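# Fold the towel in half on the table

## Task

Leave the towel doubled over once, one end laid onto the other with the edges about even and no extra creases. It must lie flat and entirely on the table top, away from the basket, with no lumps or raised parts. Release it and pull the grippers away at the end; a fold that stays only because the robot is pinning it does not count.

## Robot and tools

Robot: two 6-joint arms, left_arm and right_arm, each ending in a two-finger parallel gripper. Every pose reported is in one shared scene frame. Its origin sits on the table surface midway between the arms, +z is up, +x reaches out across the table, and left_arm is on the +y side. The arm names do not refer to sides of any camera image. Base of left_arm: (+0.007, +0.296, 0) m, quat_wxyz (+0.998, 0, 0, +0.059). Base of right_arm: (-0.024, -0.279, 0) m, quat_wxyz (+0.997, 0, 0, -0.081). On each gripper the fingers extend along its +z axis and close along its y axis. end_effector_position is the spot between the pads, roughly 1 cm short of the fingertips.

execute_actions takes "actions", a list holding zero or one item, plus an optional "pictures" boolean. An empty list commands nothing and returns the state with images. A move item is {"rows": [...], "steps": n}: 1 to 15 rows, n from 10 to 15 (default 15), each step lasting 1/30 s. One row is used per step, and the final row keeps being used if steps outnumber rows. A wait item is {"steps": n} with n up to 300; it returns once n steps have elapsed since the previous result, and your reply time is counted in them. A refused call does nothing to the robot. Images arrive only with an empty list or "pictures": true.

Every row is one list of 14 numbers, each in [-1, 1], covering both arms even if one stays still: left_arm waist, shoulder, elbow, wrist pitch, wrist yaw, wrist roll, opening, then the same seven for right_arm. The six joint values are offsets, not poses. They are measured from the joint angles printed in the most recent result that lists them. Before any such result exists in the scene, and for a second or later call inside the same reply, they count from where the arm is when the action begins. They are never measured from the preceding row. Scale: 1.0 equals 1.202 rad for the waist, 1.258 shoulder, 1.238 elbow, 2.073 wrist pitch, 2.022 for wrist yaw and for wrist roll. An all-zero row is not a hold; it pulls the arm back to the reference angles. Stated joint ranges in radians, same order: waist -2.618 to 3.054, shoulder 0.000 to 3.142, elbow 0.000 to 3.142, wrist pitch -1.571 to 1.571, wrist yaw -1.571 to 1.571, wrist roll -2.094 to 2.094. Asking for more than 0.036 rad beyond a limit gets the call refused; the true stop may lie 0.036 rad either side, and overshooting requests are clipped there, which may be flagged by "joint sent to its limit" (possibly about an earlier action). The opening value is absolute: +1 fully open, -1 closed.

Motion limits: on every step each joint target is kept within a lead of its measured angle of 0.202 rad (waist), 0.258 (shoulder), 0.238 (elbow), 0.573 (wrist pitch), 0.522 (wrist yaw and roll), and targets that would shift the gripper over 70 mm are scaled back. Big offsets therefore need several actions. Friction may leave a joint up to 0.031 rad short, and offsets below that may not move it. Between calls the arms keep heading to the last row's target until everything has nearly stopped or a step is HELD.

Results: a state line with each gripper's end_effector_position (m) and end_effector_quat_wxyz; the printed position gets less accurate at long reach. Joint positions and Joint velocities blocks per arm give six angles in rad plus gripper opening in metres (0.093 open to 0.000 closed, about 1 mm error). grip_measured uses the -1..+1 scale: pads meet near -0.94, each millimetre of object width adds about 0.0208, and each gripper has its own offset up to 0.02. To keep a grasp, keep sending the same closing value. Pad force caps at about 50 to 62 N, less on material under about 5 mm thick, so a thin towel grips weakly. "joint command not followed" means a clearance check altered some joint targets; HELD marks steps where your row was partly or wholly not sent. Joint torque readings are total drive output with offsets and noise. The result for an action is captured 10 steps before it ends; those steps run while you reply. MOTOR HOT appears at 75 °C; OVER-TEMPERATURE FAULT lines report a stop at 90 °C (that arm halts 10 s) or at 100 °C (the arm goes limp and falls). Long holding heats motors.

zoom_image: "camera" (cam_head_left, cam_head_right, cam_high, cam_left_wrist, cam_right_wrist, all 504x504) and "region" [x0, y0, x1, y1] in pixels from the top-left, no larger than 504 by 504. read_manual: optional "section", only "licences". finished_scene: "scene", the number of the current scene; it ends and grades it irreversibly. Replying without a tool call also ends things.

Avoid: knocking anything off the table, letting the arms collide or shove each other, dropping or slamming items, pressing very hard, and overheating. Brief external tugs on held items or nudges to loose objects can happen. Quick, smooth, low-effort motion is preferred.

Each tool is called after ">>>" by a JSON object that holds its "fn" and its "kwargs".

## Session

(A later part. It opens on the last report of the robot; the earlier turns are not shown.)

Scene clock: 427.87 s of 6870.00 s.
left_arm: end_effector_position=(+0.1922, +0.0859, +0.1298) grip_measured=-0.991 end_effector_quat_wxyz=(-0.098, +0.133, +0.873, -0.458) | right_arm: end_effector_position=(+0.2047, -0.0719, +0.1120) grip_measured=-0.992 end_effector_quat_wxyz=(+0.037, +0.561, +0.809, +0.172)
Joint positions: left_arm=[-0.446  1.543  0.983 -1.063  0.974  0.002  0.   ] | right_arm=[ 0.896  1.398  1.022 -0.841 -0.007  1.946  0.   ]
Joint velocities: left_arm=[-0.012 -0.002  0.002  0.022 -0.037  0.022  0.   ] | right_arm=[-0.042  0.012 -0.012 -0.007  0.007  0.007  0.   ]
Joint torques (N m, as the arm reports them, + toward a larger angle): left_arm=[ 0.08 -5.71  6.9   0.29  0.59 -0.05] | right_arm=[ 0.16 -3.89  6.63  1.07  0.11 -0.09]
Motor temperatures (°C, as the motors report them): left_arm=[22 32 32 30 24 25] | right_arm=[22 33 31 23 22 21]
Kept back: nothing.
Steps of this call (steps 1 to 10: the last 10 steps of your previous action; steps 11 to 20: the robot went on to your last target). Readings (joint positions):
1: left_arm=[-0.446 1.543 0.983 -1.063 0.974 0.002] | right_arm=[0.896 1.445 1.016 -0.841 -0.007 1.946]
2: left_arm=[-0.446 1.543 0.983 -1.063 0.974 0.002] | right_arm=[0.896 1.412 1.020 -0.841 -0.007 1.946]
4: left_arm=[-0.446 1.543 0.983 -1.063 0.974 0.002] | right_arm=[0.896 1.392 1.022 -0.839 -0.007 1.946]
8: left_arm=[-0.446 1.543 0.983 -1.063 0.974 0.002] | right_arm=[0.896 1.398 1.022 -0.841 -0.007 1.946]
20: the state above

>>> {"fn": "execute_actions", "kwargs": {"actions": [{"rows":[[0,0,0,0,0,0,-1,0,0.5,-0.02,0,0,0,-1],[0,0,0,0,0,0,-1,0,0.5,-0.02,0,0,0,-1],[0,0,0,0,0,0,-1,0,0.5,-0.02,0,0,0,-1],[0,0,0,0,0,0,-1,0,0.5,-0.02,0,0,0,-1],[0,0,0,0,0,0,-1,0,0.5,-0.05,0,0,0,-1],[0,0,0,0,0,0,-1,0,0.45,-0.1,0.05,0,0,-1],[0,0,0,0,0,0,-1,0,0.45,-0.1,0.05,0,0,-1],[0,0,0,0,0,0,-1,0,0.3,-0.02,0,0,0,-1],[0,0,0,0,0,0,-1,0,0.25,0,0,0,0,-1],[0,0,0,0,0,0,-1,0,0.2,0,0,0,0,-1],[0,0,0,0,0,0,-1,0,0.16,0,0,0,0,-0.2]],"steps":15}]}}

>>> {"fn": "execute_actions", "kwargs": {"actions": [{"steps":22}], "pictures": true}}

Scene clock: 428.73 s of 6870.00 s.
left_arm: end_effector_position=(+0.1922, +0.0859, +0.1298) grip_measured=-0.991 end_effector_quat_wxyz=(-0.098, +0.133, +0.873, -0.458) | right_arm: end_effector_position=(+0.1987, -0.0774, +0.0245) grip_measured=-0.992 end_effector_quat_wxyz=(+0.004, +0.570, +0.821, +0.033)
Joint positions: left_arm=[-0.446  1.543  0.983 -1.063  0.974  0.002  0.   ] | right_arm=[ 0.896  1.709  1.024 -0.819 -0.007  1.946  0.   ]
Joint velocities: left_arm=[ 0.002  0.012 -0.002 -0.066  0.051 -0.081  0.   ] | right_arm=[-0.012  2.2   -0.159  0.183  0.007  0.037  0.   ]
Joint torques (N m, as the arm reports them, + toward a larger angle): left_arm=[ 0.07 -5.72  6.84  0.29  0.61 -0.06] | right_arm=[ 0.17 -7.6   2.73 -0.13  0.11 -0.08]
Motor temperatures (°C, as the motors report them): left_arm=[22 32 32 30 24 25] | right_arm=[22 33 31 23 22 21]
Steps of this call (steps 1 to 15: the robot went on to your last target; steps 16 to 21: nothing new was sent; steps 22 to 26: the first 5 steps of this action). Readings (joint positions):
22: left_arm=[-0.446 1.543 0.983 -1.063 0.974 0.002] | right_arm=[0.896 1.425 1.025 -0.845 -0.007 1.946]
23: left_arm=[-0.446 1.543 0.983 -1.063 0.974 0.002] | right_arm=[0.896 1.478 1.028 -0.835 -0.007 1.946]
25: left_arm=[-0.446 1.543 0.983 -1.063 0.974 0.002] | right_arm=[0.896 1.630 1.028 -0.825 -0.007 1.946]
26: the state above

Scene clock: 429.47 s of 6870.00 s.
left_arm: end_effector_position=(+0.1922, +0.0859, +0.1298) grip_measured=-0.991 end_effector_quat_wxyz=(-0.098, +0.133, +0.873, -0.458) | right_arm: end_effector_position=(+0.2047, -0.0725, +0.0572) grip_measured=-0.203 end_effector_quat_wxyz=(+0.017, +0.568, +0.818, +0.084)
Joint positions: left_arm=[-0.446  1.543  0.983 -1.063  0.974  0.002  0.   ] | right_arm=[ 0.895  1.601  1.032 -0.831 -0.006  1.946  0.035]
Joint velocities: left_arm=[ 0.012 -0.012 -0.017  0.037 -0.022  0.037  0.   ] | right_arm=[-0.017 -0.017 -0.007  0.081 -0.037 -0.037 -0.001]
Joint torques (N m, as the arm reports them, + toward a larger angle): left_arm=[ 0.07 -5.72  6.89  0.3   0.6  -0.06] | right_arm=[ 0.22 -6.09  5.31  0.58  0.1  -0.09]
Motor temperatures (°C, as the motors report them): left_arm=[22 32 32 30 24 25] | right_arm=[22 33 31 23 22 21]
Kept back: nothing.
Steps of this call (steps 1 to 10: the last 10 steps of your previous action; steps 11 to 22: the robot went on to your last target). Readings (joint positions):
1: left_arm=[-0.446 1.543 0.983 -1.063 0.974 0.002] | right_arm=[0.896 1.777 1.016 -0.808 -0.007 1.947]
2: left_arm=[-0.446 1.543 0.983 -1.063 0.974 0.002] | right_arm=[0.895 1.776 1.037 -0.803 -0.006 1.947]
4: left_arm=[-0.446 1.543 0.983 -1.063 0.974 0.002] | right_arm=[0.895 1.758 1.038 -0.790 -0.006 1.946]
8: left_arm=[-0.446 1.543 0.983 -1.063 0.974 0.002] | right_arm=[0.895 1.640 1.032 -0.818 -0.006 1.946]
22: the state above

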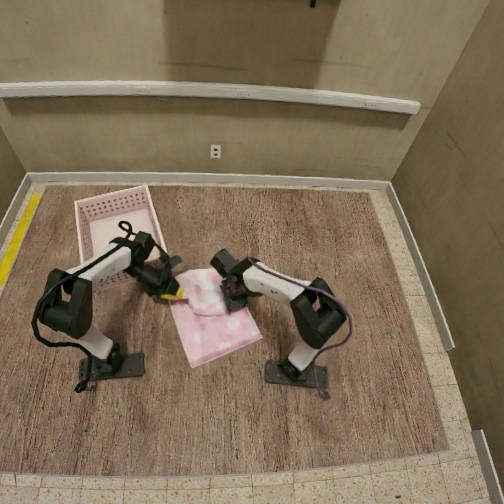

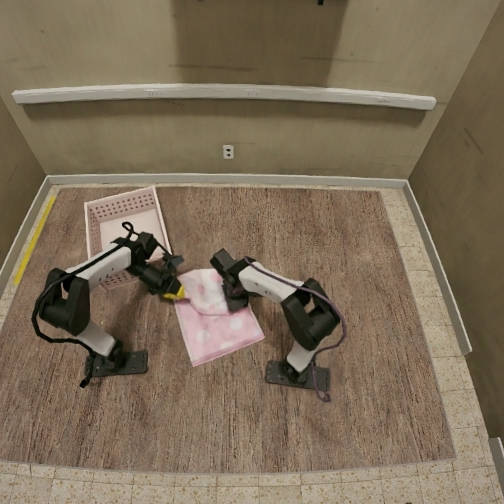

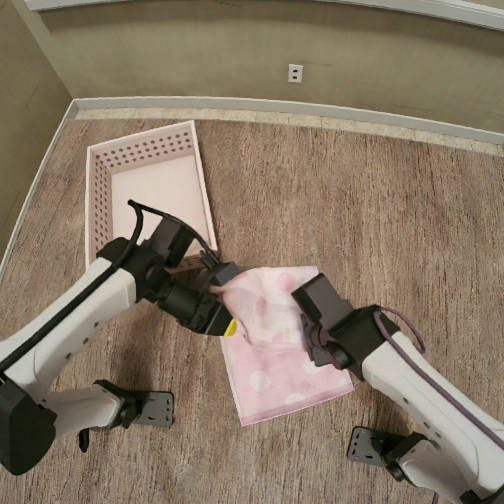

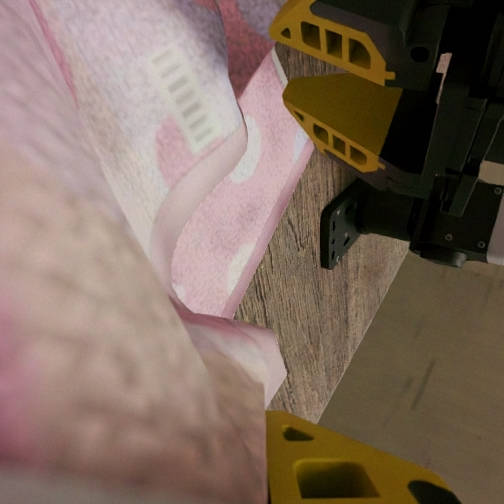

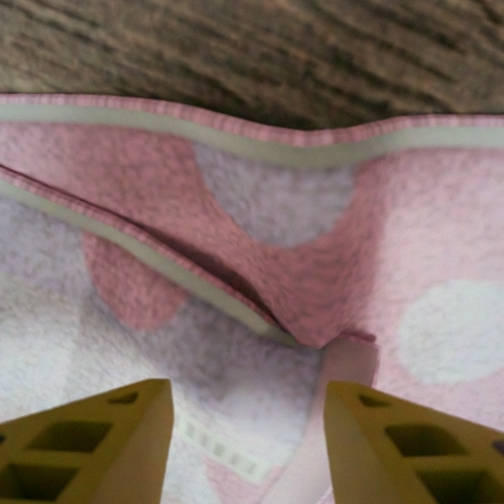

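>>> {"fn": "execute_actions", "kwargs": {"actions": [{"rows":[[0,0,0,0,0,0,-1,0,0.03,-0.015,-0.01,0,0,-0.2],[0,0,0,0,0,0,-1,0,0.05,-0.015,-0.01,0,0,-0.2],[0,0,0,0,0,0,-1,0,0.07,-0.015,-0.01,0,0,-0.2],[0,0,0,0,0,0,-1,0,0.09,-0.015,-0.01,0,0,-0.2],[0,0,0,0,0,0,-1,0,0.1,-0.015,-0.01,0,0,-0.2]],"steps":12}]}}

>>> {"fn": "execute_actions", "kwargs": {"actions": [{"steps":22}], "pictures": true}}

Scene clock: 438.53 s of 6870.00 s.
left_arm: end_effector_position=(+0.1922, +0.0859, +0.1298) grip_measured=-0.991 end_effector_quat_wxyz=(-0.098, +0.133, +0.873, -0.458) | right_arm: end_effector_position=(+0.2038, -0.0733, +0.0539) grip_measured=-0.203 end_effector_quat_wxyz=(+0.015, +0.568, +0.819, +0.077)
Joint positions: left_arm=[-0.446  1.543  0.983 -1.063  0.974  0.002  0.   ] | right_arm=[ 0.895  1.612  1.032 -0.834 -0.006  1.946  0.035]
Joint velocities: left_arm=[-0.002 -0.002 -0.007 -0.037 -0.066 -0.022  0.   ] | right_arm=[-0.012  0.305  0.002 -0.037 -0.081 -0.066  0.   ]
Joint torques (N m, as the arm reports them, + toward a larger angle): left_arm=[ 0.06 -5.69  6.85  0.29  0.61 -0.05] | right_arm=[ 0.17 -3.35  4.64  0.47  0.13 -0.08]
Motor temperatures (°C, as the motors report them): left_arm=[22 32 32 30 24 25] | right_arm=[22 33 31 23 22 21]
Steps of this call (steps 1 to 15: the robot went on to your last target; steps 16 to 110: nothing new was sent; then 5.33 s passed at rest; steps 111 to 112: the first 2 steps of this action). Readings (joint positions):
111: left_arm=[-0.446 1.543 0.983 -1.063 0.974 0.002] | right_arm=[0.895 1.603 1.032 -0.833 -0.006 1.946]
112: the state above

Scene clock: 439.27 s of 6870.00 s.
left_arm: end_effector_position=(+0.1922, +0.0859, +0.1298) grip_measured=-0.991 end_effector_quat_wxyz=(-0.098, +0.133, +0.873, -0.458) | right_arm: end_effector_position=(+0.1955, -0.0808, +0.0212) grip_measured=-0.203 end_effector_quat_wxyz=(+0.001, +0.570, +0.821, +0.016)
Joint positions: left_arm=[-0.446  1.543  0.983 -1.063  0.974  0.002  0.   ] | right_arm=[ 0.895  1.727  1.032 -0.843 -0.006  1.946  0.035]
Joint velocities: left_arm=[ 0.007 -0.007 -0.027  0.051 -0.037  0.051  0.   ] | right_arm=[-0.002 -0.002 -0.002 -0.037  0.007 -0.037 -0.001]
Joint torques (N m, as the arm reports them, + toward a larger angle): left_arm=[ 0.07 -5.72  6.89  0.3   0.6  -0.07] | right_arm=[ 0.16 -6.76  4.16  0.27  0.11 -0.08]
Motor temperatures (°C, as the motors report them): left_arm=[22 32 32 30 24 25] | right_arm=[22 34 31 23 22 21]
Kept back: nothing.
Steps of this call (steps 1 to 10: the last 10 steps of your previous action; steps 11 to 22: the robot went on to your last target). Readings (joint positions):
1: left_arm=[-0.446 1.543 0.983 -1.063 0.974 0.002] | right_arm=[0.895 1.627 1.032 -0.834 -0.006 1.946]
2: left_arm=[-0.446 1.543 0.983 -1.063 0.974 0.002] | right_arm=[0.895 1.649 1.032 -0.835 -0.006 1.946]
4: left_arm=[-0.446 1.543 0.983 -1.063 0.974 0.002] | right_arm=[0.895 1.696 1.032 -0.836 -0.006 1.946]
8: left_arm=[-0.446 1.543 0.983 -1.063 0.974 0.002] | right_arm=[0.895 1.727 1.032 -0.842 -0.006 1.946]
22: the state above

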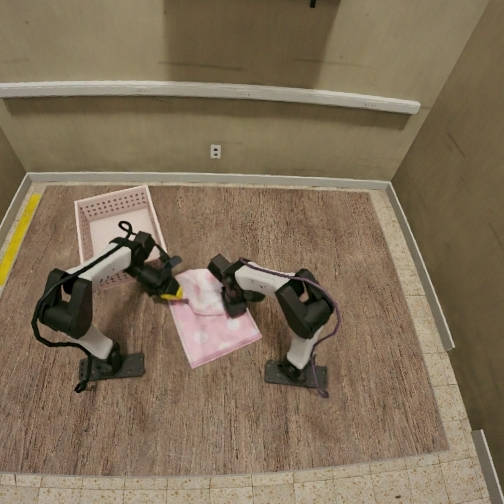

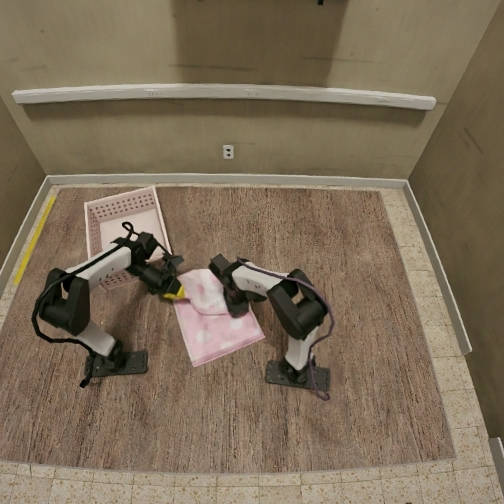

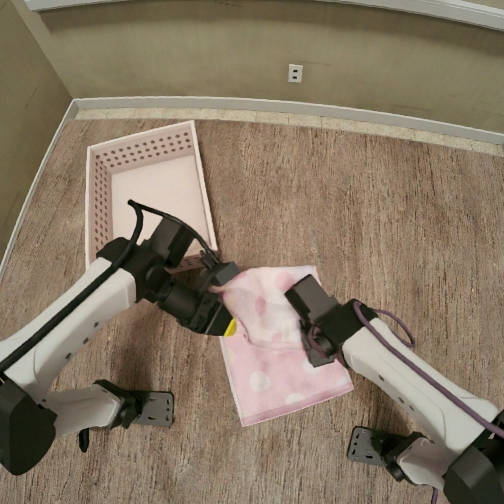

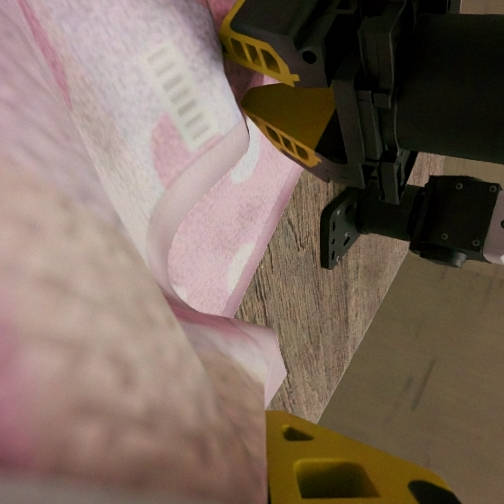

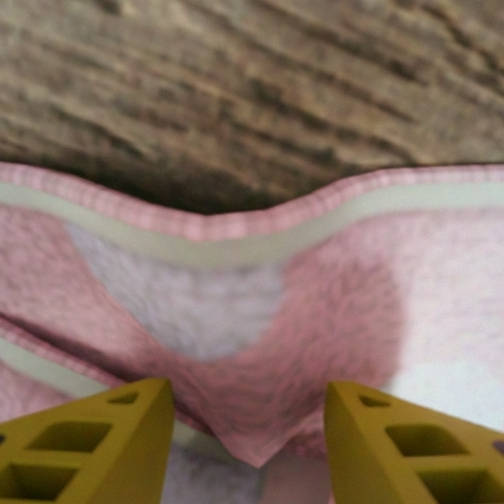

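>>> {"fn": "execute_actions", "kwargs": {"actions": [{"rows":[[0,0,0,0,0,0,-1,0,-0.1,0,0,0,0,-0.2],[0,0,0,0,0,0,-1,0,-0.15,0,0,0,0,-0.2],[0,0,0,0,0,0,-1,0.03,-0.2,0,0,0,0,-0.2],[0,0,0,0,0,0,-1,0.03,-0.25,0,0,0,0,-1]],"steps":15}]}}

>>> {"fn": "execute_actions", "kwargs": {"actions": [{"steps":20}]}}

>>> {"fn": "execute_actions", "kwargs": {"actions": [{"rows":[[0,0,0,0,0,0,-1,0,0.5,-0.02,-0.01,0,0,-1],[0,0,0,0,0,0,-1,0,0.5,-0.02,-0.01,0,0,-1],[0,0,0,0,0,0,-1,0,0.5,-0.02,-0.01,0,0,-1],[0,0,0,0,0,0,-1,0,0.5,-0.02,-0.01,0,0,-1],[0,0,0,0,0,0,-1,0,0.5,-0.05,-0.01,0,0,-1],[0,0,0,0,0,0,-1,0,0.45,-0.1,0.0,0,0,-1],[0,0,0,0,0,0,-1,0,0.45,-0.1,0.0,0,0,-1],[0,0,0,0,0,0,-1,0,0.3,-0.02,0,0,0,-1],[0,0,0,0,0,0,-1,0,0.25,0,0,0,0,-1],[0,0,0,0,0,0,-1,0,0.2,0,0,0,0,-1],[0,0,0,0,0,0,-1,0,0.16,0,0,0,0,-0.2]],"steps":15}]}}

>>> {"fn": "execute_actions", "kwargs": {"actions": [{"steps":22}], "pictures": true}}

Scene clock: 440.37 s of 6870.00 s.
left_arm: end_effector_position=(+0.1922, +0.0859, +0.1298) grip_measured=-0.991 end_effector_quat_wxyz=(-0.098, +0.133, +0.873, -0.458) | right_arm: end_effector_position=(+0.2001, -0.0690, +0.0821) grip_measured=-0.652 end_effector_quat_wxyz=(+0.024, +0.558, +0.821, +0.121)
Joint positions: left_arm=[-0.446  1.543  0.983 -1.063  0.974  0.002  0.   ] | right_arm=[ 0.914  1.505  1.025 -0.844 -0.006  1.946  0.014]
Joint velocities: left_arm=[-0.022 -0.012  0.002  0.022 -0.037 -0.022  0.   ] | right_arm=[ 0.222 -1.834  0.007  0.198 -0.051  0.095 -0.421]
Joint torques (N m, as the arm reports them, + toward a larger angle): left_arm=[ 0.07 -5.73  6.87  0.29  0.6  -0.06] | right_arm=[ 0.41 -3.8   6.87  0.64  0.11 -0.09]
Motor temperatures (°C, as the motors report them): left_arm=[22 32 32 30 24 25] | right_arm=[22 34 31 23 22 21]
Steps of this call (steps 1 to 15: the robot went on to your last target; steps 16 to 28: nothing new was sent; steps 29 to 33: the first 5 steps of this action). Readings (joint positions):
29: left_arm=[-0.446 1.543 0.983 -1.063 0.974 0.002] | right_arm=[0.895 1.715 1.031 -0.842 -0.006 1.946]
30: left_arm=[-0.446 1.543 0.983 -1.063 0.974 0.002] | right_arm=[0.895 1.684 1.027 -0.843 -0.006 1.946]
32: left_arm=[-0.446 1.543 0.983 -1.063 0.974 0.002] | right_arm=[0.906 1.569 1.025 -0.846 -0.006 1.946]
33: the state above

Scene clock: 441.03 s of 6870.00 s.
left_arm: end_effector_position=(+0.1922, +0.0859, +0.1298) grip_measured=-0.991 end_effector_quat_wxyz=(-0.098, +0.133, +0.873, -0.458) | right_arm: end_effector_position=(+0.2009, -0.0635, +0.1144) grip_measured=-0.992 end_effector_quat_wxyz=(+0.036, +0.549, +0.817, +0.176)
Joint positions: left_arm=[-0.446  1.543  0.983 -1.063  0.974  0.002  0.   ] | right_arm=[ 0.925  1.402  1.032 -0.84  -0.006  1.946  0.   ]
Joint velocities: left_arm=[-0.002  0.002 -0.007 -0.022 -0.037 -0.007  0.   ] | right_arm=[-0.007 -0.027 -0.002 -0.051  0.051  0.066  0.   ]
Joint torques (N m, as the arm reports them, + toward a larger angle): left_arm=[ 0.06 -5.74  6.9   0.29  0.59 -0.06] | right_arm=[ 0.66 -3.96  6.61  1.08  0.11 -0.1 ]
Motor temperatures (°C, as the motors report them): left_arm=[22 32 32 30 24 25] | right_arm=[22 34 31 23 22 21]
Kept back: nothing.
Steps of this call (steps 1 to 10: the last 10 steps of your previous action; steps 11 to 20: the robot went on to your last target). Readings (joint positions):
1: left_arm=[-0.446 1.543 0.983 -1.063 0.974 0.002] | right_arm=[0.921 1.451 1.027 -0.841 -0.006 1.946]
2: left_arm=[-0.446 1.543 0.983 -1.063 0.974 0.002] | right_arm=[0.924 1.416 1.030 -0.840 -0.006 1.946]
4: left_arm=[-0.446 1.543 0.983 -1.063 0.974 0.002] | right_arm=[0.925 1.396 1.032 -0.838 -0.006 1.946]
8: left_arm=[-0.446 1.543 0.983 -1.063 0.974 0.002] | right_arm=[0.925 1.402 1.032 -0.840 -0.006 1.946]
20: the state above

Scene clock: 441.20 s of 6870.00 s.
left_arm: end_effector_position=(+0.1922, +0.0859, +0.1298) grip_measured=-0.991 end_effector_quat_wxyz=(-0.098, +0.133, +0.873, -0.458) | right_arm: end_effector_position=(+0.1939, -0.0702, +0.0272) grip_measured=-0.992 end_effector_quat_wxyz=(+0.004, +0.558, +0.829, +0.034)
Joint positions: left_arm=[-0.446  1.543  0.983 -1.063  0.974  0.002  0.   ] | right_arm=[ 0.925  1.709  1.036 -0.83  -0.006  1.946  0.   ]
Joint velocities: left_arm=[ 0.012 -0.002 -0.007 -0.007 -0.022 -0.007  0.   ] | right_arm=[ 0.002  2.181 -0.173  0.227  0.051  0.051  0.   ]
Joint torques (N m, as the arm reports them, + toward a larger angle): left_arm=[-0.01 -5.72  6.89  0.29  0.6  -0.05] | right_arm=[ 0.17 -7.58  2.75 -0.1   0.11 -0.07]
Motor temperatures (°C, as the motors report them): left_arm=[22 32 32 30 24 25] | right_arm=[22 34 31 23 22 21]
Steps of this call (steps 1 to 5: the first 5 steps of this action). Readings (joint positions):
1: left_arm=[-0.446 1.543 0.983 -1.063 0.974 0.002] | right_arm=[0.925 1.429 1.036 -0.846 -0.006 1.946]
2: left_arm=[-0.446 1.543 0.983 -1.063 0.974 0.002] | right_arm=[0.925 1.481 1.040 -0.839 -0.006 1.946]
4: left_arm=[-0.446 1.543 0.983 -1.063 0.974 0.002] | right_arm=[0.925 1.631 1.040 -0.834 -0.006 1.946]
5: the state above

Scene clock: 441.93 s of 6870.00 s.
left_arm: end_effector_position=(+0.1922, +0.0859, +0.1298) grip_measured=-0.991 end_effector_quat_wxyz=(-0.098, +0.133, +0.873, -0.458) | right_arm: end_effector_position=(+0.2014, -0.0643, +0.0593) grip_measured=-0.203 end_effector_quat_wxyz=(+0.018, +0.557, +0.826, +0.087)
Joint positions: left_arm=[-0.446  1.543  0.983 -1.063  0.974  0.002  0.   ] | right_arm=[ 0.924  1.604  1.043 -0.831 -0.002  1.947  0.035]
Joint velocities: left_arm=[-0.012 -0.002 -0.012  0.037 -0.081 -0.081  0.   ] | right_arm=[-0.017 -0.012 -0.012  0.051 -0.051 -0.066 -0.001]
Joint torques (N m, as the arm reports them, + toward a larger angle): left_arm=[ 0.09 -5.7   6.91  0.3   0.61 -0.07] | right_arm=[ 0.23 -6.13  5.31  0.6   0.09 -0.1 ]
Motor temperatures (°C, as the motors report them): left_arm=[22 32 32 30 25 25] | right_arm=[22 34 31 23 22 21]
Kept back: nothing.
Steps of this call (steps 1 to 10: the last 10 steps of your previous action; steps 11 to 22: the robot went on to your last target). Readings (joint positions):
1: left_arm=[-0.446 1.543 0.983 -1.063 0.974 0.002] | right_arm=[0.925 1.779 1.024 -0.820 -0.005 1.947]
2: left_arm=[-0.446 1.543 0.983 -1.063 0.974 0.002] | right_arm=[0.924 1.783 1.048 -0.826 -0.003 1.947]
4: left_arm=[-0.446 1.543 0.983 -1.063 0.974 0.002] | right_arm=[0.924 1.769 1.050 -0.808 -0.002 1.947]
8: left_arm=[-0.446 1.543 0.983 -1.063 0.974 0.002] | right_arm=[0.924 1.646 1.043 -0.824 -0.002 1.947]
22: the state above

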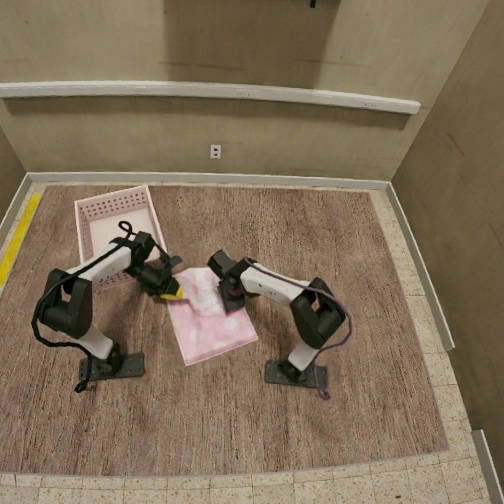

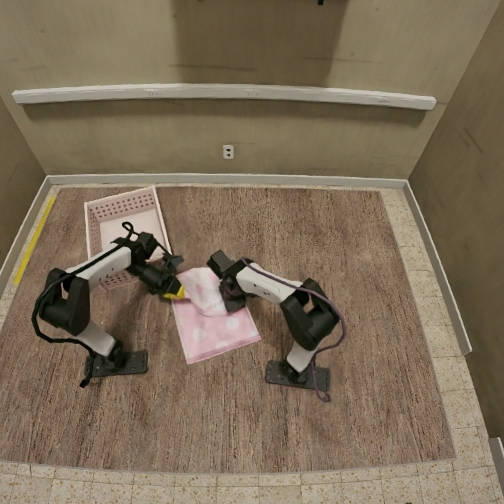

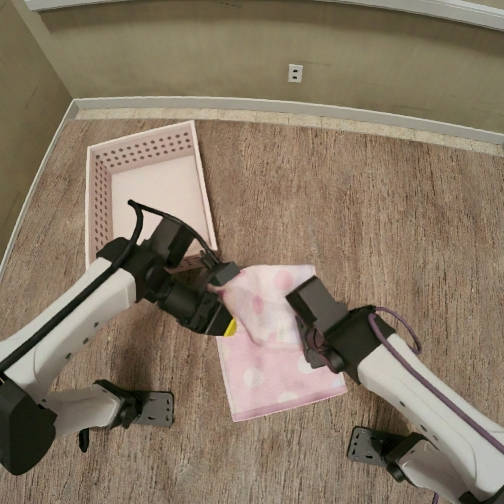

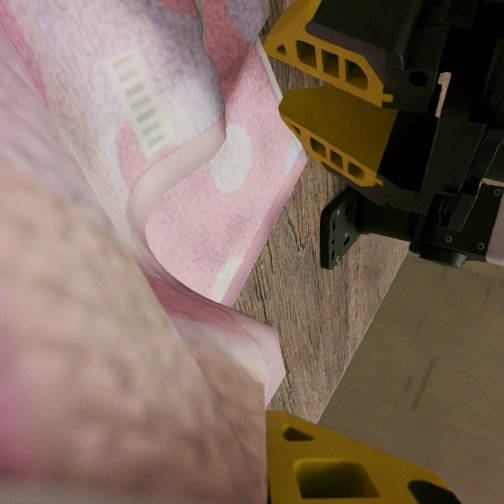

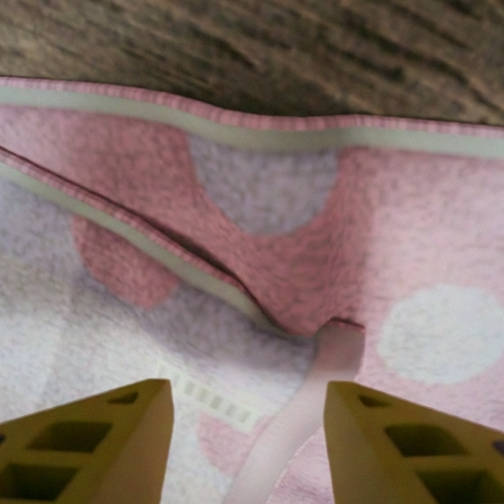

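>>> {"fn": "execute_actions", "kwargs": {"actions": [{"rows":[[0,0,0,0,0,0,-1,0.025,0.03,-0.015,-0.01,0,0,-0.4],[0,0,0,0,0,0,-1,0.025,0.05,-0.015,-0.01,0,0,-0.4],[0,0,0,0,0,0,-1,0.025,0.07,-0.015,-0.01,0,0,-0.4],[0,0,0,0,0,0,-1,0.025,0.09,-0.015,-0.01,0,0,-0.4],[0,0,0,0,0,0,-1,0.025,0.105,-0.015,-0.01,0,0,-0.4]],"steps":12}]}}

>>> {"fn": "execute_actions", "kwargs": {"actions": [{"steps":22}], "pictures": true}}

Scene clock: 443.40 s of 6870.00 s.
left_arm: end_effector_position=(+0.1922, +0.0859, +0.1298) grip_measured=-0.991 end_effector_quat_wxyz=(-0.098, +0.133, +0.873, -0.458) | right_arm: end_effector_position=(+0.1990, -0.0633, +0.0560) grip_measured=-0.377 end_effector_quat_wxyz=(+0.017, +0.554, +0.829, +0.081)
Joint positions: left_arm=[-0.446  1.543  0.983 -1.063  0.974  0.002  0.   ] | right_arm=[ 0.932  1.615  1.043 -0.833 -0.002  1.947  0.027]
Joint velocities: left_arm=[ 0.002  0.012 -0.017 -0.007 -0.037  0.007  0.   ] | right_arm=[ 0.168  0.295 -0.002  0.081  0.037 -0.022 -0.04 ]
Joint torques (N m, as the arm reports them, + toward a larger angle): left_arm=[ 0.05 -5.7   6.86  0.28  0.59 -0.07] | right_arm=[ 1.   -3.44  4.7   0.48  0.12 -0.1 ]
Motor temperatures (°C, as the motors report them): left_arm=[22 32 32 30 25 25] | right_arm=[22 34 31 23 22 21]
Steps of this call (steps 1 to 15: the robot went on to your last target; steps 16 to 42: nothing new was sent; steps 43 to 44: the first 2 steps of this action). Readings (joint positions):
43: left_arm=[-0.446 1.543 0.983 -1.063 0.974 0.002] | right_arm=[0.927 1.607 1.043 -0.832 -0.002 1.947]
44: the state above

Scene clock: 444.13 s of 6870.00 s.
left_arm: end_effector_position=(+0.1922, +0.0859, +0.1298) grip_measured=-0.991 end_effector_quat_wxyz=(-0.098, +0.133, +0.873, -0.458) | right_arm: end_effector_position=(+0.1883, -0.0671, +0.0217) grip_measured=-0.397 end_effector_quat_wxyz=(+0.003, +0.549, +0.836, +0.020)
Joint positions: left_arm=[-0.446  1.543  0.983 -1.063  0.974  0.002  0.   ] | right_arm=[ 0.948  1.735  1.043 -0.839 -0.002  1.947  0.026]
Joint velocities: left_arm=[-0.012 -0.007 -0.002  0.037 -0.037  0.007  0.   ] | right_arm=[-0.007  0.002  0.002 -0.051 -0.037 -0.051  0.001]
Joint torques (N m, as the arm reports them, + toward a larger angle): left_arm=[ 0.08 -5.7   6.91  0.31  0.6  -0.06] | right_arm=[ 0.68 -6.66  4.18  0.24  0.11 -0.08]
Motor temperatures (°C, as the motors report them): left_arm=[22 32 32 29 25 25] | right_arm=[22 34 31 23 22 21]
Kept back: nothing.
Steps of this call (steps 1 to 10: the last 10 steps of your previous action; steps 11 to 22: the robot went on to your last target). Readings (joint positions):
1: left_arm=[-0.446 1.543 0.983 -1.063 0.974 0.002] | right_arm=[0.938 1.630 1.043 -0.834 -0.002 1.947]
2: left_arm=[-0.446 1.543 0.983 -1.063 0.974 0.002] | right_arm=[0.943 1.652 1.043 -0.834 -0.002 1.947]
4: left_arm=[-0.446 1.543 0.983 -1.063 0.974 0.002] | right_arm=[0.947 1.701 1.043 -0.835 -0.002 1.947]
8: left_arm=[-0.446 1.543 0.983 -1.063 0.974 0.002] | right_arm=[0.948 1.735 1.043 -0.838 -0.002 1.947]
22: the state above

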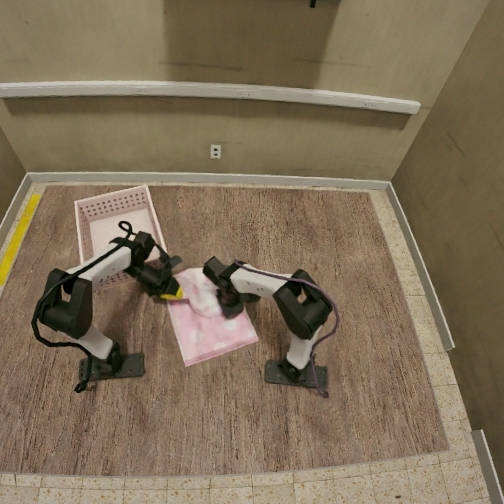

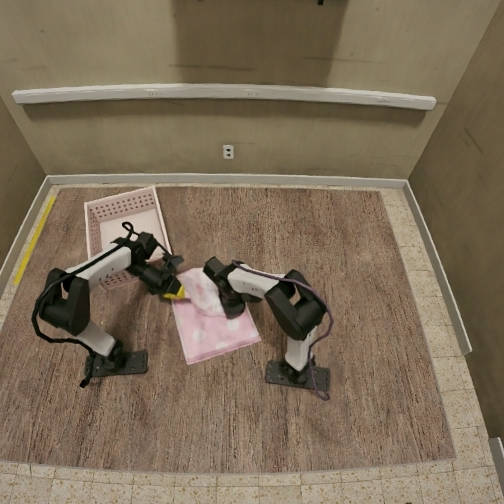

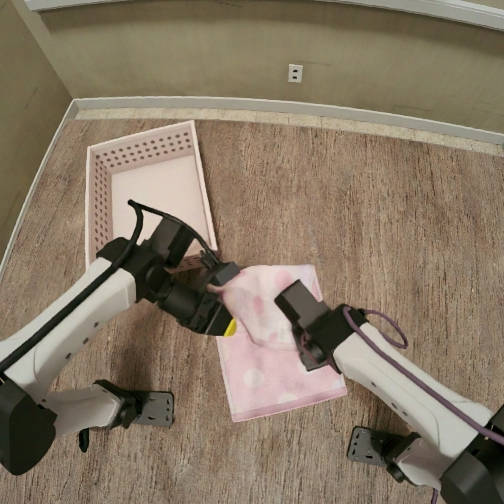

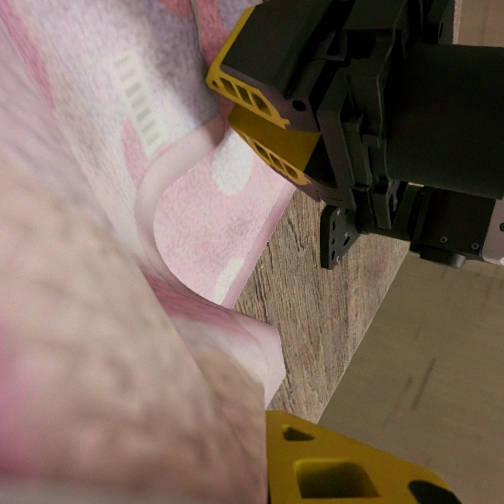

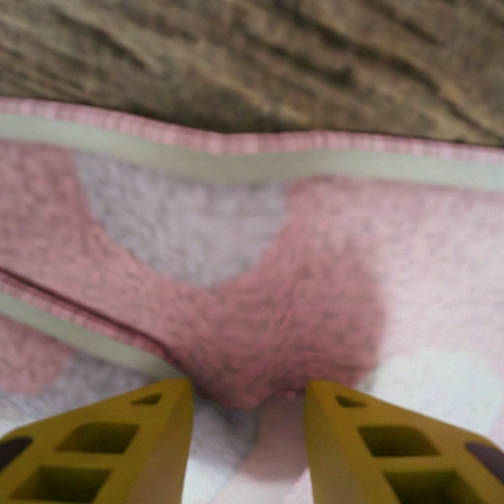

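>>> {"fn": "execute_actions", "kwargs": {"actions": [{"rows":[[0,0,0,0,0,0,-1,0,0.02,-0.015,0.03,0,0,-0.4],[0,0,0,0,0,0,-1,0,0.04,-0.03,0.04,0,0,-0.4],[0,0,0,0,0,0,-1,0,0.06,-0.05,0.05,0,0,-0.4],[0,0,0,0,0,0,-1,0,0.08,-0.07,0.06,0,0,-0.4],[0,0,0,0,0,0,-1,0,0.1,-0.09,0.07,0,0,-0.4],[0,0,0,0,0,0,-1,0,0.1,-0.09,0.07,0,0,-0.4],[0,0,0,0,0,0,-1,0,0.1,-0.09,0.07,0,0,-0.4],[0,0,0,0,0,0,-1,0,0.1,-0.09,0.07,0,0,-1]],"steps":15}]}}

>>> {"fn": "execute_actions", "kwargs": {"actions": [{"steps":12}], "pictures": true}}

Scene clock: 445.00 s of 6870.00 s.
left_arm: end_effector_position=(+0.1922, +0.0859, +0.1298) grip_measured=-0.991 end_effector_quat_wxyz=(-0.098, +0.133, +0.873, -0.458) | right_arm: end_effector_position=(+0.1923, -0.0636, +0.0091) grip_measured=-0.397 end_effector_quat_wxyz=(+0.005, +0.549, +0.835, +0.025)
Joint positions: left_arm=[-0.446  1.543  0.983 -1.063  0.974  0.002  0.   ] | right_arm=[ 0.948  1.767  1.025 -0.778  0.     1.947  0.026]
Joint velocities: left_arm=[-0.017 -0.007 -0.002  0.007 -0.081 -0.066  0.   ] | right_arm=[ 0.007 -0.066  0.007  0.168  0.125 -0.022 -0.   ]
Joint torques (N m, as the arm reports them, + toward a larger angle): left_arm=[ 0.03 -5.72  6.89  0.28  0.6  -0.05] | right_arm=[ 0.17  0.55 -1.53  1.07  0.07 -0.08]
Motor temperatures (°C, as the motors report them): left_arm=[22 32 32 29 25 25] | right_arm=[22 34 31 23 22 21]
Steps of this call (steps 1 to 15: the robot went on to your last target; steps 16 to 21: nothing new was sent; steps 22 to 26: the first 5 steps of this action). Readings (joint positions):
22: left_arm=[-0.446 1.543 0.983 -1.063 0.974 0.002] | right_arm=[0.948 1.735 1.043 -0.834 -0.002 1.947]
23: left_arm=[-0.446 1.543 0.983 -1.063 0.974 0.002] | right_arm=[0.948 1.738 1.043 -0.824 -0.002 1.947]
25: left_arm=[-0.446 1.543 0.983 -1.063 0.974 0.002] | right_arm=[0.948 1.760 1.030 -0.788 -0.002 1.947]
26: the state above

Scene clock: 445.40 s of 6870.00 s.
left_arm: end_effector_position=(+0.1922, +0.0859, +0.1298) grip_measured=-0.991 end_effector_quat_wxyz=(-0.098, +0.133, +0.873, -0.458) | right_arm: end_effector_position=(+0.1974, -0.0608, +0.0094) grip_measured=-0.969 end_effector_quat_wxyz=(+0.012, +0.549, +0.835, +0.038)
Joint positions: left_arm=[-0.446  1.543  0.983 -1.063  0.974  0.002  0.   ] | right_arm=[ 0.947  1.764  1.021 -0.749  0.008  1.947  0.   ]
Joint velocities: left_arm=[-0.002  0.012 -0.017 -0.066  0.007 -0.037  0.   ] | right_arm=[ 0.002  0.002  0.002 -0.051  0.037 -0.007  0.   ]
Joint torques (N m, as the arm reports them, + toward a larger angle): left_arm=[ 0.05 -5.7   6.85  0.3   0.61 -0.06] | right_arm=[ 0.21  0.67 -1.11  1.08  0.03 -0.09]
Motor temperatures (°C, as the motors report them): left_arm=[22 32 32 29 25 25] | right_arm=[22 34 31 23 22 21]
Kept back: nothing.
Steps of this call (steps 1 to 10: the last 10 steps of your previous action; steps 11 to 12: the robot went on to your last target). Readings (joint positions):
1: left_arm=[-0.446 1.543 0.983 -1.063 0.974 0.002] | right_arm=[0.948 1.764 1.025 -0.770 0.002 1.947]
2: left_arm=[-0.446 1.543 0.983 -1.063 0.974 0.002] | right_arm=[0.948 1.764 1.025 -0.769 0.002 1.947]
4: left_arm=[-0.446 1.543 0.983 -1.063 0.974 0.002] | right_arm=[0.947 1.764 1.025 -0.758 0.008 1.947]
8: left_arm=[-0.446 1.543 0.983 -1.063 0.974 0.002] | right_arm=[0.947 1.764 1.021 -0.749 0.008 1.947]
12: the state above

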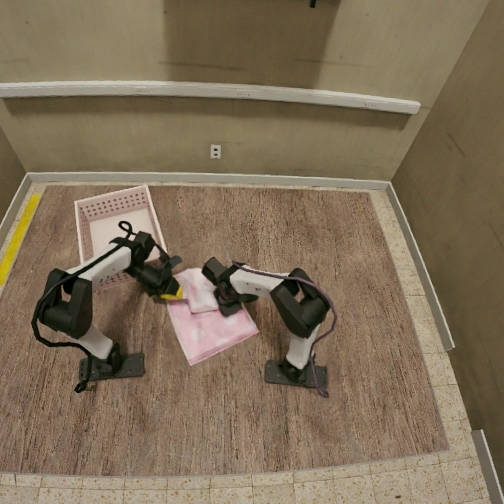

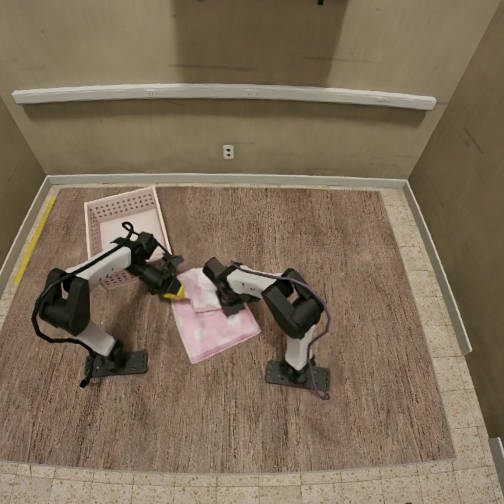

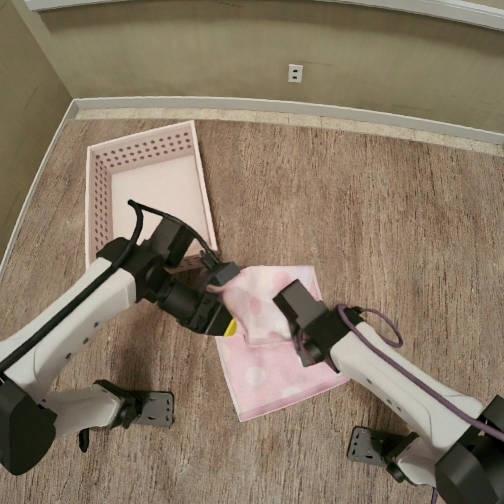

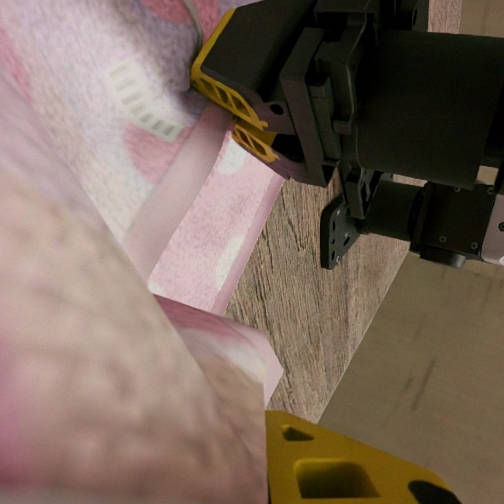

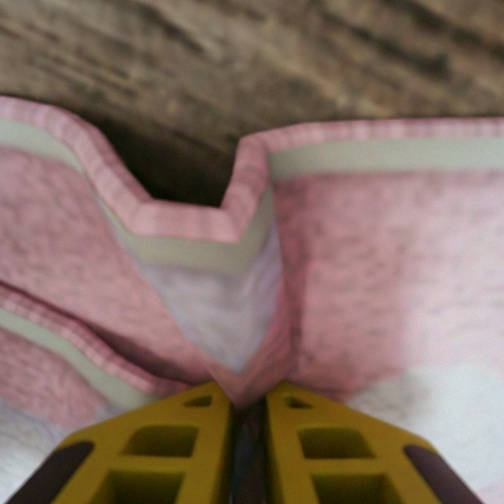

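>>> {"fn": "execute_actions", "kwargs": {"actions": [{"rows":[[0,0,0,0,0,0,-1,-0.02,-0.01,0,0,0,-0.01,-1],[0,0,0,0,0,0,-1,-0.05,-0.02,0,0,0,-0.03,-1],[0,0,0,0,0,0,-1,-0.08,-0.02,0,0,0,-0.05,-1],[0,0,0,0,0,0,-1,-0.11,-0.02,0,0,0,-0.06,-1],[0,0,0,0,0,0,-1,-0.14,-0.02,0,0,0,-0.08,-1],[0,0,0,0,0,0,-1,-0.17,-0.02,0,0,0,-0.1,-1],[0,0,0,0,0,0,-1,-0.2,-0.02,0,0,0,-0.12,-1],[0,0,0,0,0,0,-1,-0.23,-0.02,0,0,0,-0.13,-1],[0,0,0,0,0,0,-1,-0.26,-0.02,0,0,0,-0.15,-1]],"steps":15}]}}

>>> {"fn": "execute_actions", "kwargs": {"actions": [{"steps":20}], "pictures": true}}

Scene clock: 446.20 s of 6870.00 s.
left_arm: end_effector_position=(+0.1922, +0.0859, +0.1298) grip_measured=-0.991 end_effector_quat_wxyz=(-0.098, +0.133, +0.873, -0.458) | right_arm: end_effector_position=(+0.2158, -0.0768, +0.0161) grip_measured=-0.969 end_effector_quat_wxyz=(+0.011, +0.557, +0.829, +0.050)
Joint positions: left_arm=[-0.446  1.543  0.983 -1.063  0.974  0.002  0.   ] | right_arm=[ 0.861  1.743  1.023 -0.75  -0.007  1.882  0.   ]
Joint velocities: left_arm=[-0.007 -0.017 -0.007 -0.037  0.095 -0.037  0.   ] | right_arm=[-1.009 -0.002 -0.007 -0.037 -0.007 -0.549  0.   ]
Joint torques (N m, as the arm reports them, + toward a larger angle): left_arm=[ 0.05 -5.74  6.89  0.29  0.6  -0.06] | right_arm=[-1.5  -7.2   5.42  0.53  0.32 -0.12]
Motor temperatures (°C, as the motors report them): left_arm=[22 32 32 29 25 25] | right_arm=[22 34 31 23 22 21]
Steps of this call (steps 1 to 19: the robot went on to your last target; steps 20 to 24: the first 5 steps of this action). Readings (joint positions):
20: left_arm=[-0.446 1.543 0.983 -1.063 0.974 0.002] | right_arm=[0.945 1.755 1.023 -0.752 0.008 1.945]
21: left_arm=[-0.446 1.543 0.983 -1.063 0.974 0.002] | right_arm=[0.937 1.746 1.023 -0.753 0.003 1.936]
23: left_arm=[-0.446 1.543 0.983 -1.063 0.974 0.002] | right_arm=[0.895 1.743 1.023 -0.750 -0.005 1.904]
24: the state above

Scene clock: 446.87 s of 6870.00 s.
left_arm: end_effector_position=(+0.1960, +0.0846, +0.1296) grip_measured=-0.991 end_effector_quat_wxyz=(-0.088, +0.139, +0.873, -0.460) | right_arm: end_effector_position=(+0.2546, -0.1194, +0.0173) grip_measured=-0.969 end_effector_quat_wxyz=(+0.003, +0.548, +0.833, +0.073)
Joint positions: left_arm=[-0.446  1.543  0.983 -1.039  0.974  0.002  0.   ] | right_arm=[ 0.65   1.743  1.023 -0.72  -0.066  1.654  0.   ]
Joint velocities: left_arm=[ 0.007 -0.002  0.012 -0.007  0.007  0.022  0.   ] | right_arm=[-0.007 -0.017 -0.017 -0.095  0.007 -0.022  0.   ]
Joint torques (N m, as the arm reports them, + toward a larger angle): left_arm=[ 0.04 -5.75  6.9   0.1   0.6  -0.05] | right_arm=[-1.04 -7.25  5.53  0.3   0.73 -0.17]
Motor temperatures (°C, as the motors report them): left_arm=[22 32 32 29 25 25] | right_arm=[22 34 31 23 22 21]
Kept back: nothing.
Steps of this call (steps 1 to 10: the last 10 steps of your previous action; steps 11 to 20: the robot went on to your last target). Readings (joint positions):
1: left_arm=[-0.446 1.543 0.983 -1.063 0.974 0.002] | right_arm=[0.823 1.743 1.023 -0.750 -0.008 1.857]
2: left_arm=[-0.446 1.543 0.983 -1.063 0.974 0.002] | right_arm=[0.782 1.743 1.023 -0.748 -0.009 1.828]
4: left_arm=[-0.446 1.543 0.983 -1.061 0.974 0.002] | right_arm=[0.706 1.743 1.023 -0.740 -0.018 1.772]
8: left_arm=[-0.446 1.543 0.983 -1.043 0.974 0.002] | right_arm=[0.649 1.743 1.023 -0.724 -0.050 1.699]
20: the state above

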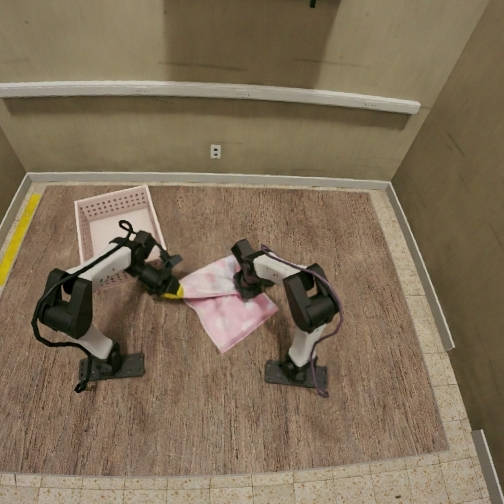

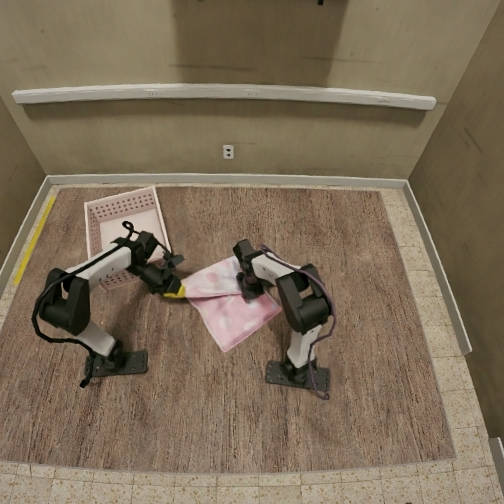

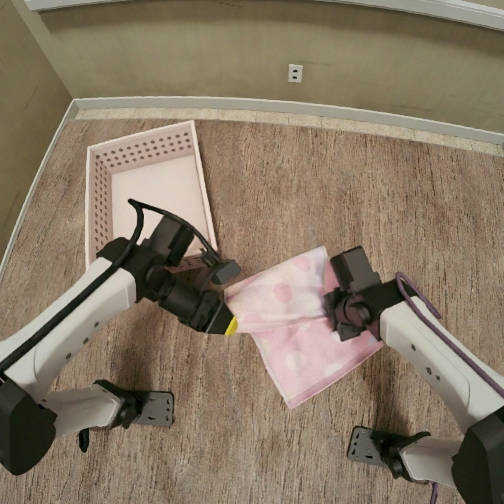

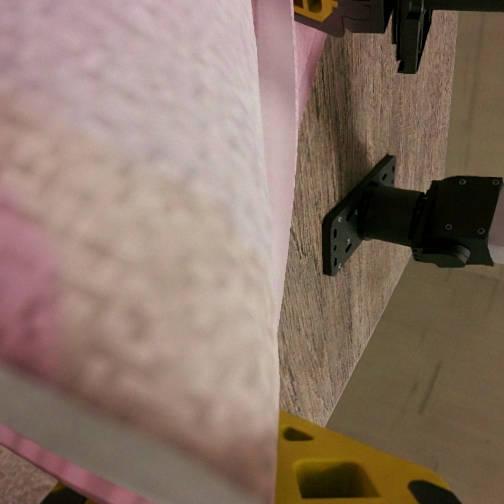

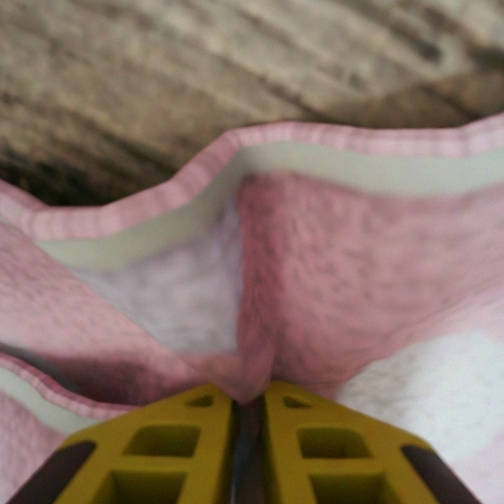

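>>> {"fn": "execute_actions", "kwargs": {"actions": [{"rows":[[0.01,0,0,-0.01,0,0,-1,-0.02,0,0,-0.01,0.04,0,-1],[0.02,0,0,-0.02,0,0,-1,-0.03,0,0,-0.02,0.08,0,-1],[0.03,0,0,-0.03,0,0,-1,-0.04,0,0,-0.03,0.12,0,-1],[0.04,0,0,-0.04,0,0,-1,-0.05,0,0,-0.04,0.15,0,-1],[0.05,0,0,-0.05,0,0,-1,-0.06,0,0,-0.05,0.18,0,-1]],"steps":15}]}}

>>> {"fn": "execute_actions", "kwargs": {"actions": [{"steps":15}], "pictures": true}}

Scene clock: 447.87 s of 6870.00 s.
left_arm: end_effector_position=(+0.1984, +0.0889, +0.1297) grip_measured=-0.991 end_effector_quat_wxyz=(-0.088, +0.128, +0.874, -0.460) | right_arm: end_effector_position=(+0.2618, -0.1368, +0.0168) grip_measured=-0.981 end_effector_quat_wxyz=(+0.038, +0.555, +0.830, +0.050)
Joint positions: left_arm=[-0.426  1.543  0.983 -1.05   0.974  0.002  0.   ] | right_arm=[ 0.636  1.743  1.023 -0.727  0.019  1.651  0.   ]
Joint velocities: left_arm=[ 0.305  0.007 -0.012 -0.212  0.095  0.051  0.   ] | right_arm=[-0.242  0.007  0.012 -0.198  0.989 -0.037  0.   ]
Joint torques (N m, as the arm reports them, + toward a larger angle): left_arm=[ 2.15 -5.78  6.87 -0.23  0.61 -0.05] | right_arm=[-3.17 -6.92  5.67 -0.13  1.31 -0.05]
Motor temperatures (°C, as the motors report them): left_arm=[22 32 32 29 25 25] | right_arm=[22 34 31 23 22 21]
Steps of this call (steps 1 to 15: the robot went on to your last target; steps 16 to 25: nothing new was sent; steps 26 to 30: the first 5 steps of this action). Readings (joint positions):
26: left_arm=[-0.446 1.543 0.983 -1.038 0.974 0.002] | right_arm=[0.650 1.743 1.023 -0.719 -0.066 1.651]
27: left_arm=[-0.445 1.543 0.983 -1.038 0.974 0.002] | right_arm=[0.649 1.743 1.023 -0.719 -0.058 1.651]
29: left_arm=[-0.436 1.543 0.983 -1.042 0.974 0.002] | right_arm=[0.643 1.743 1.023 -0.721 -0.016 1.651]
30: the state above

Scene clock: 448.37 s of 6870.00 s.
left_arm: end_effector_position=(+0.2005, +0.0922, +0.1299) grip_measured=-0.991 end_effector_quat_wxyz=(-0.088, +0.119, +0.875, -0.461) | right_arm: end_effector_position=(+0.2675, -0.1552, +0.0172) grip_measured=-0.983 end_effector_quat_wxyz=(+0.070, +0.564, +0.823, +0.025)
Joint positions: left_arm=[-0.41   1.543  0.983 -1.056  0.975  0.002  0.   ] | right_arm=[ 0.617  1.743  1.023 -0.739  0.097  1.651  0.   ]
Joint velocities: left_arm=[-0.007  0.002  0.012 -0.037 -0.007 -0.081  0.   ] | right_arm=[-0.032  0.002  0.017 -0.037 -0.037 -0.051  0.   ]
Joint torques (N m, as the arm reports them, + toward a larger angle): left_arm=[ 2.33 -5.73  6.9  -0.54  0.56 -0.05] | right_arm=[-2.91 -6.91  5.68 -0.34  1.92 -0.05]
Motor temperatures (°C, as the motors report them): left_arm=[22 32 32 29 25 25] | right_arm=[23 34 31 23 22 21]
Kept back: nothing.
Steps of this call (steps 1 to 10: the last 10 steps of your previous action; steps 11 to 15: the robot went on to your last target). Readings (joint positions):
1: left_arm=[-0.417 1.543 0.983 -1.055 0.974 0.002] | right_arm=[0.626 1.743 1.023 -0.734 0.045 1.651]
2: left_arm=[-0.412 1.543 0.983 -1.056 0.974 0.002] | right_arm=[0.620 1.743 1.023 -0.737 0.063 1.651]
4: left_arm=[-0.410 1.543 0.983 -1.056 0.974 0.002] | right_arm=[0.617 1.743 1.023 -0.739 0.082 1.651]
8: left_arm=[-0.410 1.543 0.983 -1.056 0.975 0.002] | right_arm=[0.617 1.743 1.023 -0.739 0.093 1.651]
15: the state above

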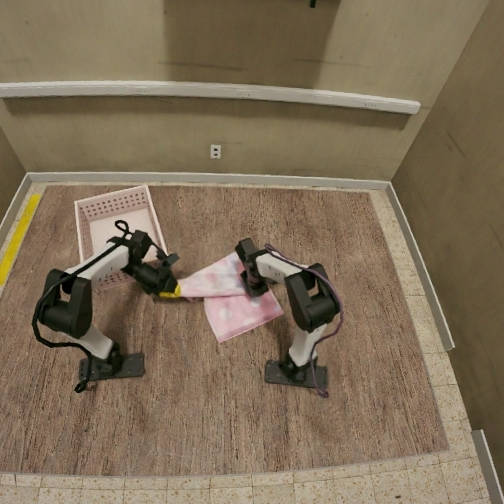

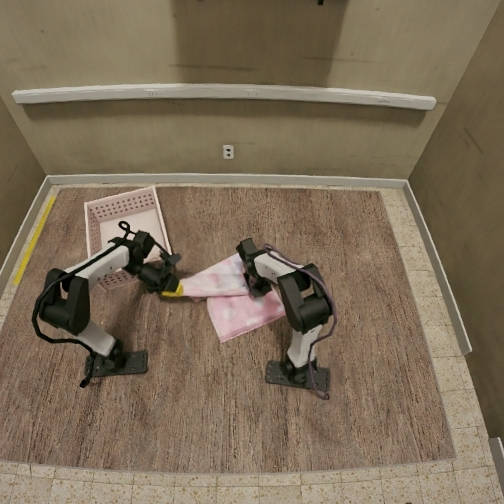

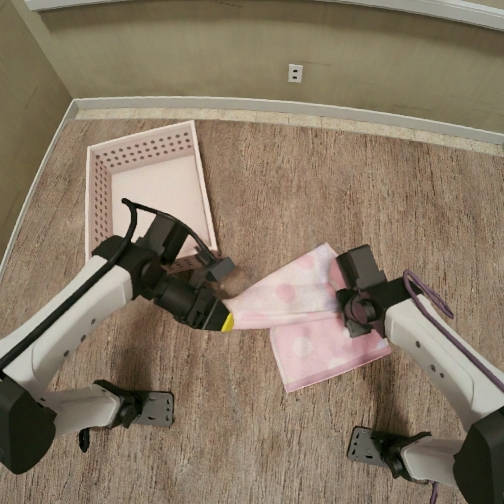

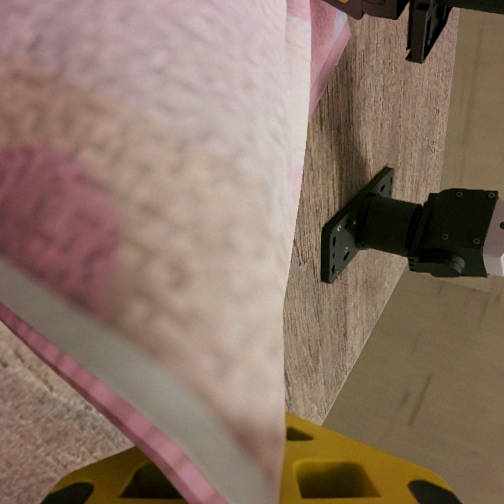

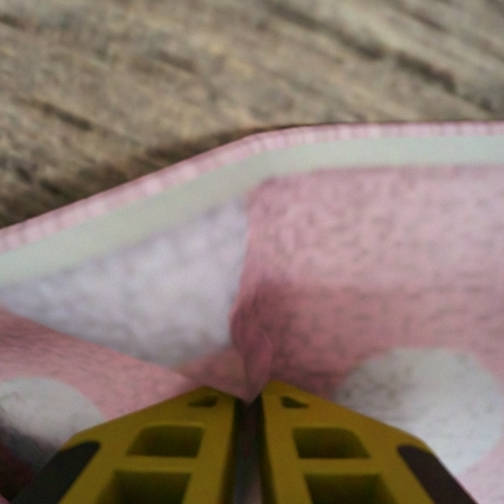

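>>> {"fn": "zoom_image", "kwargs": {"camera": "cam_high", "region": [200, 220, 420, 420]}}

Region (200, 220, 420, 420) of cam_high's 504x504 image, scaled by 2.291, with more detail than that image has; it fills the top 458 rows of this view, and the rest is white.

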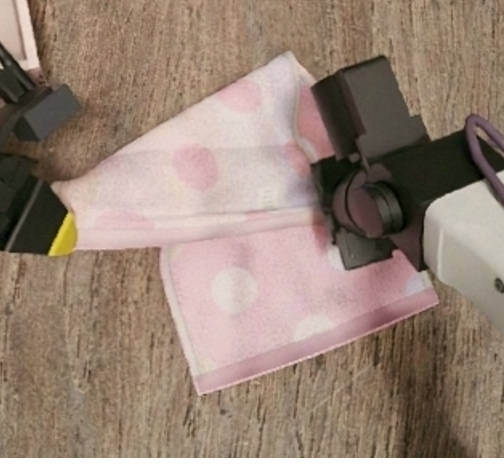

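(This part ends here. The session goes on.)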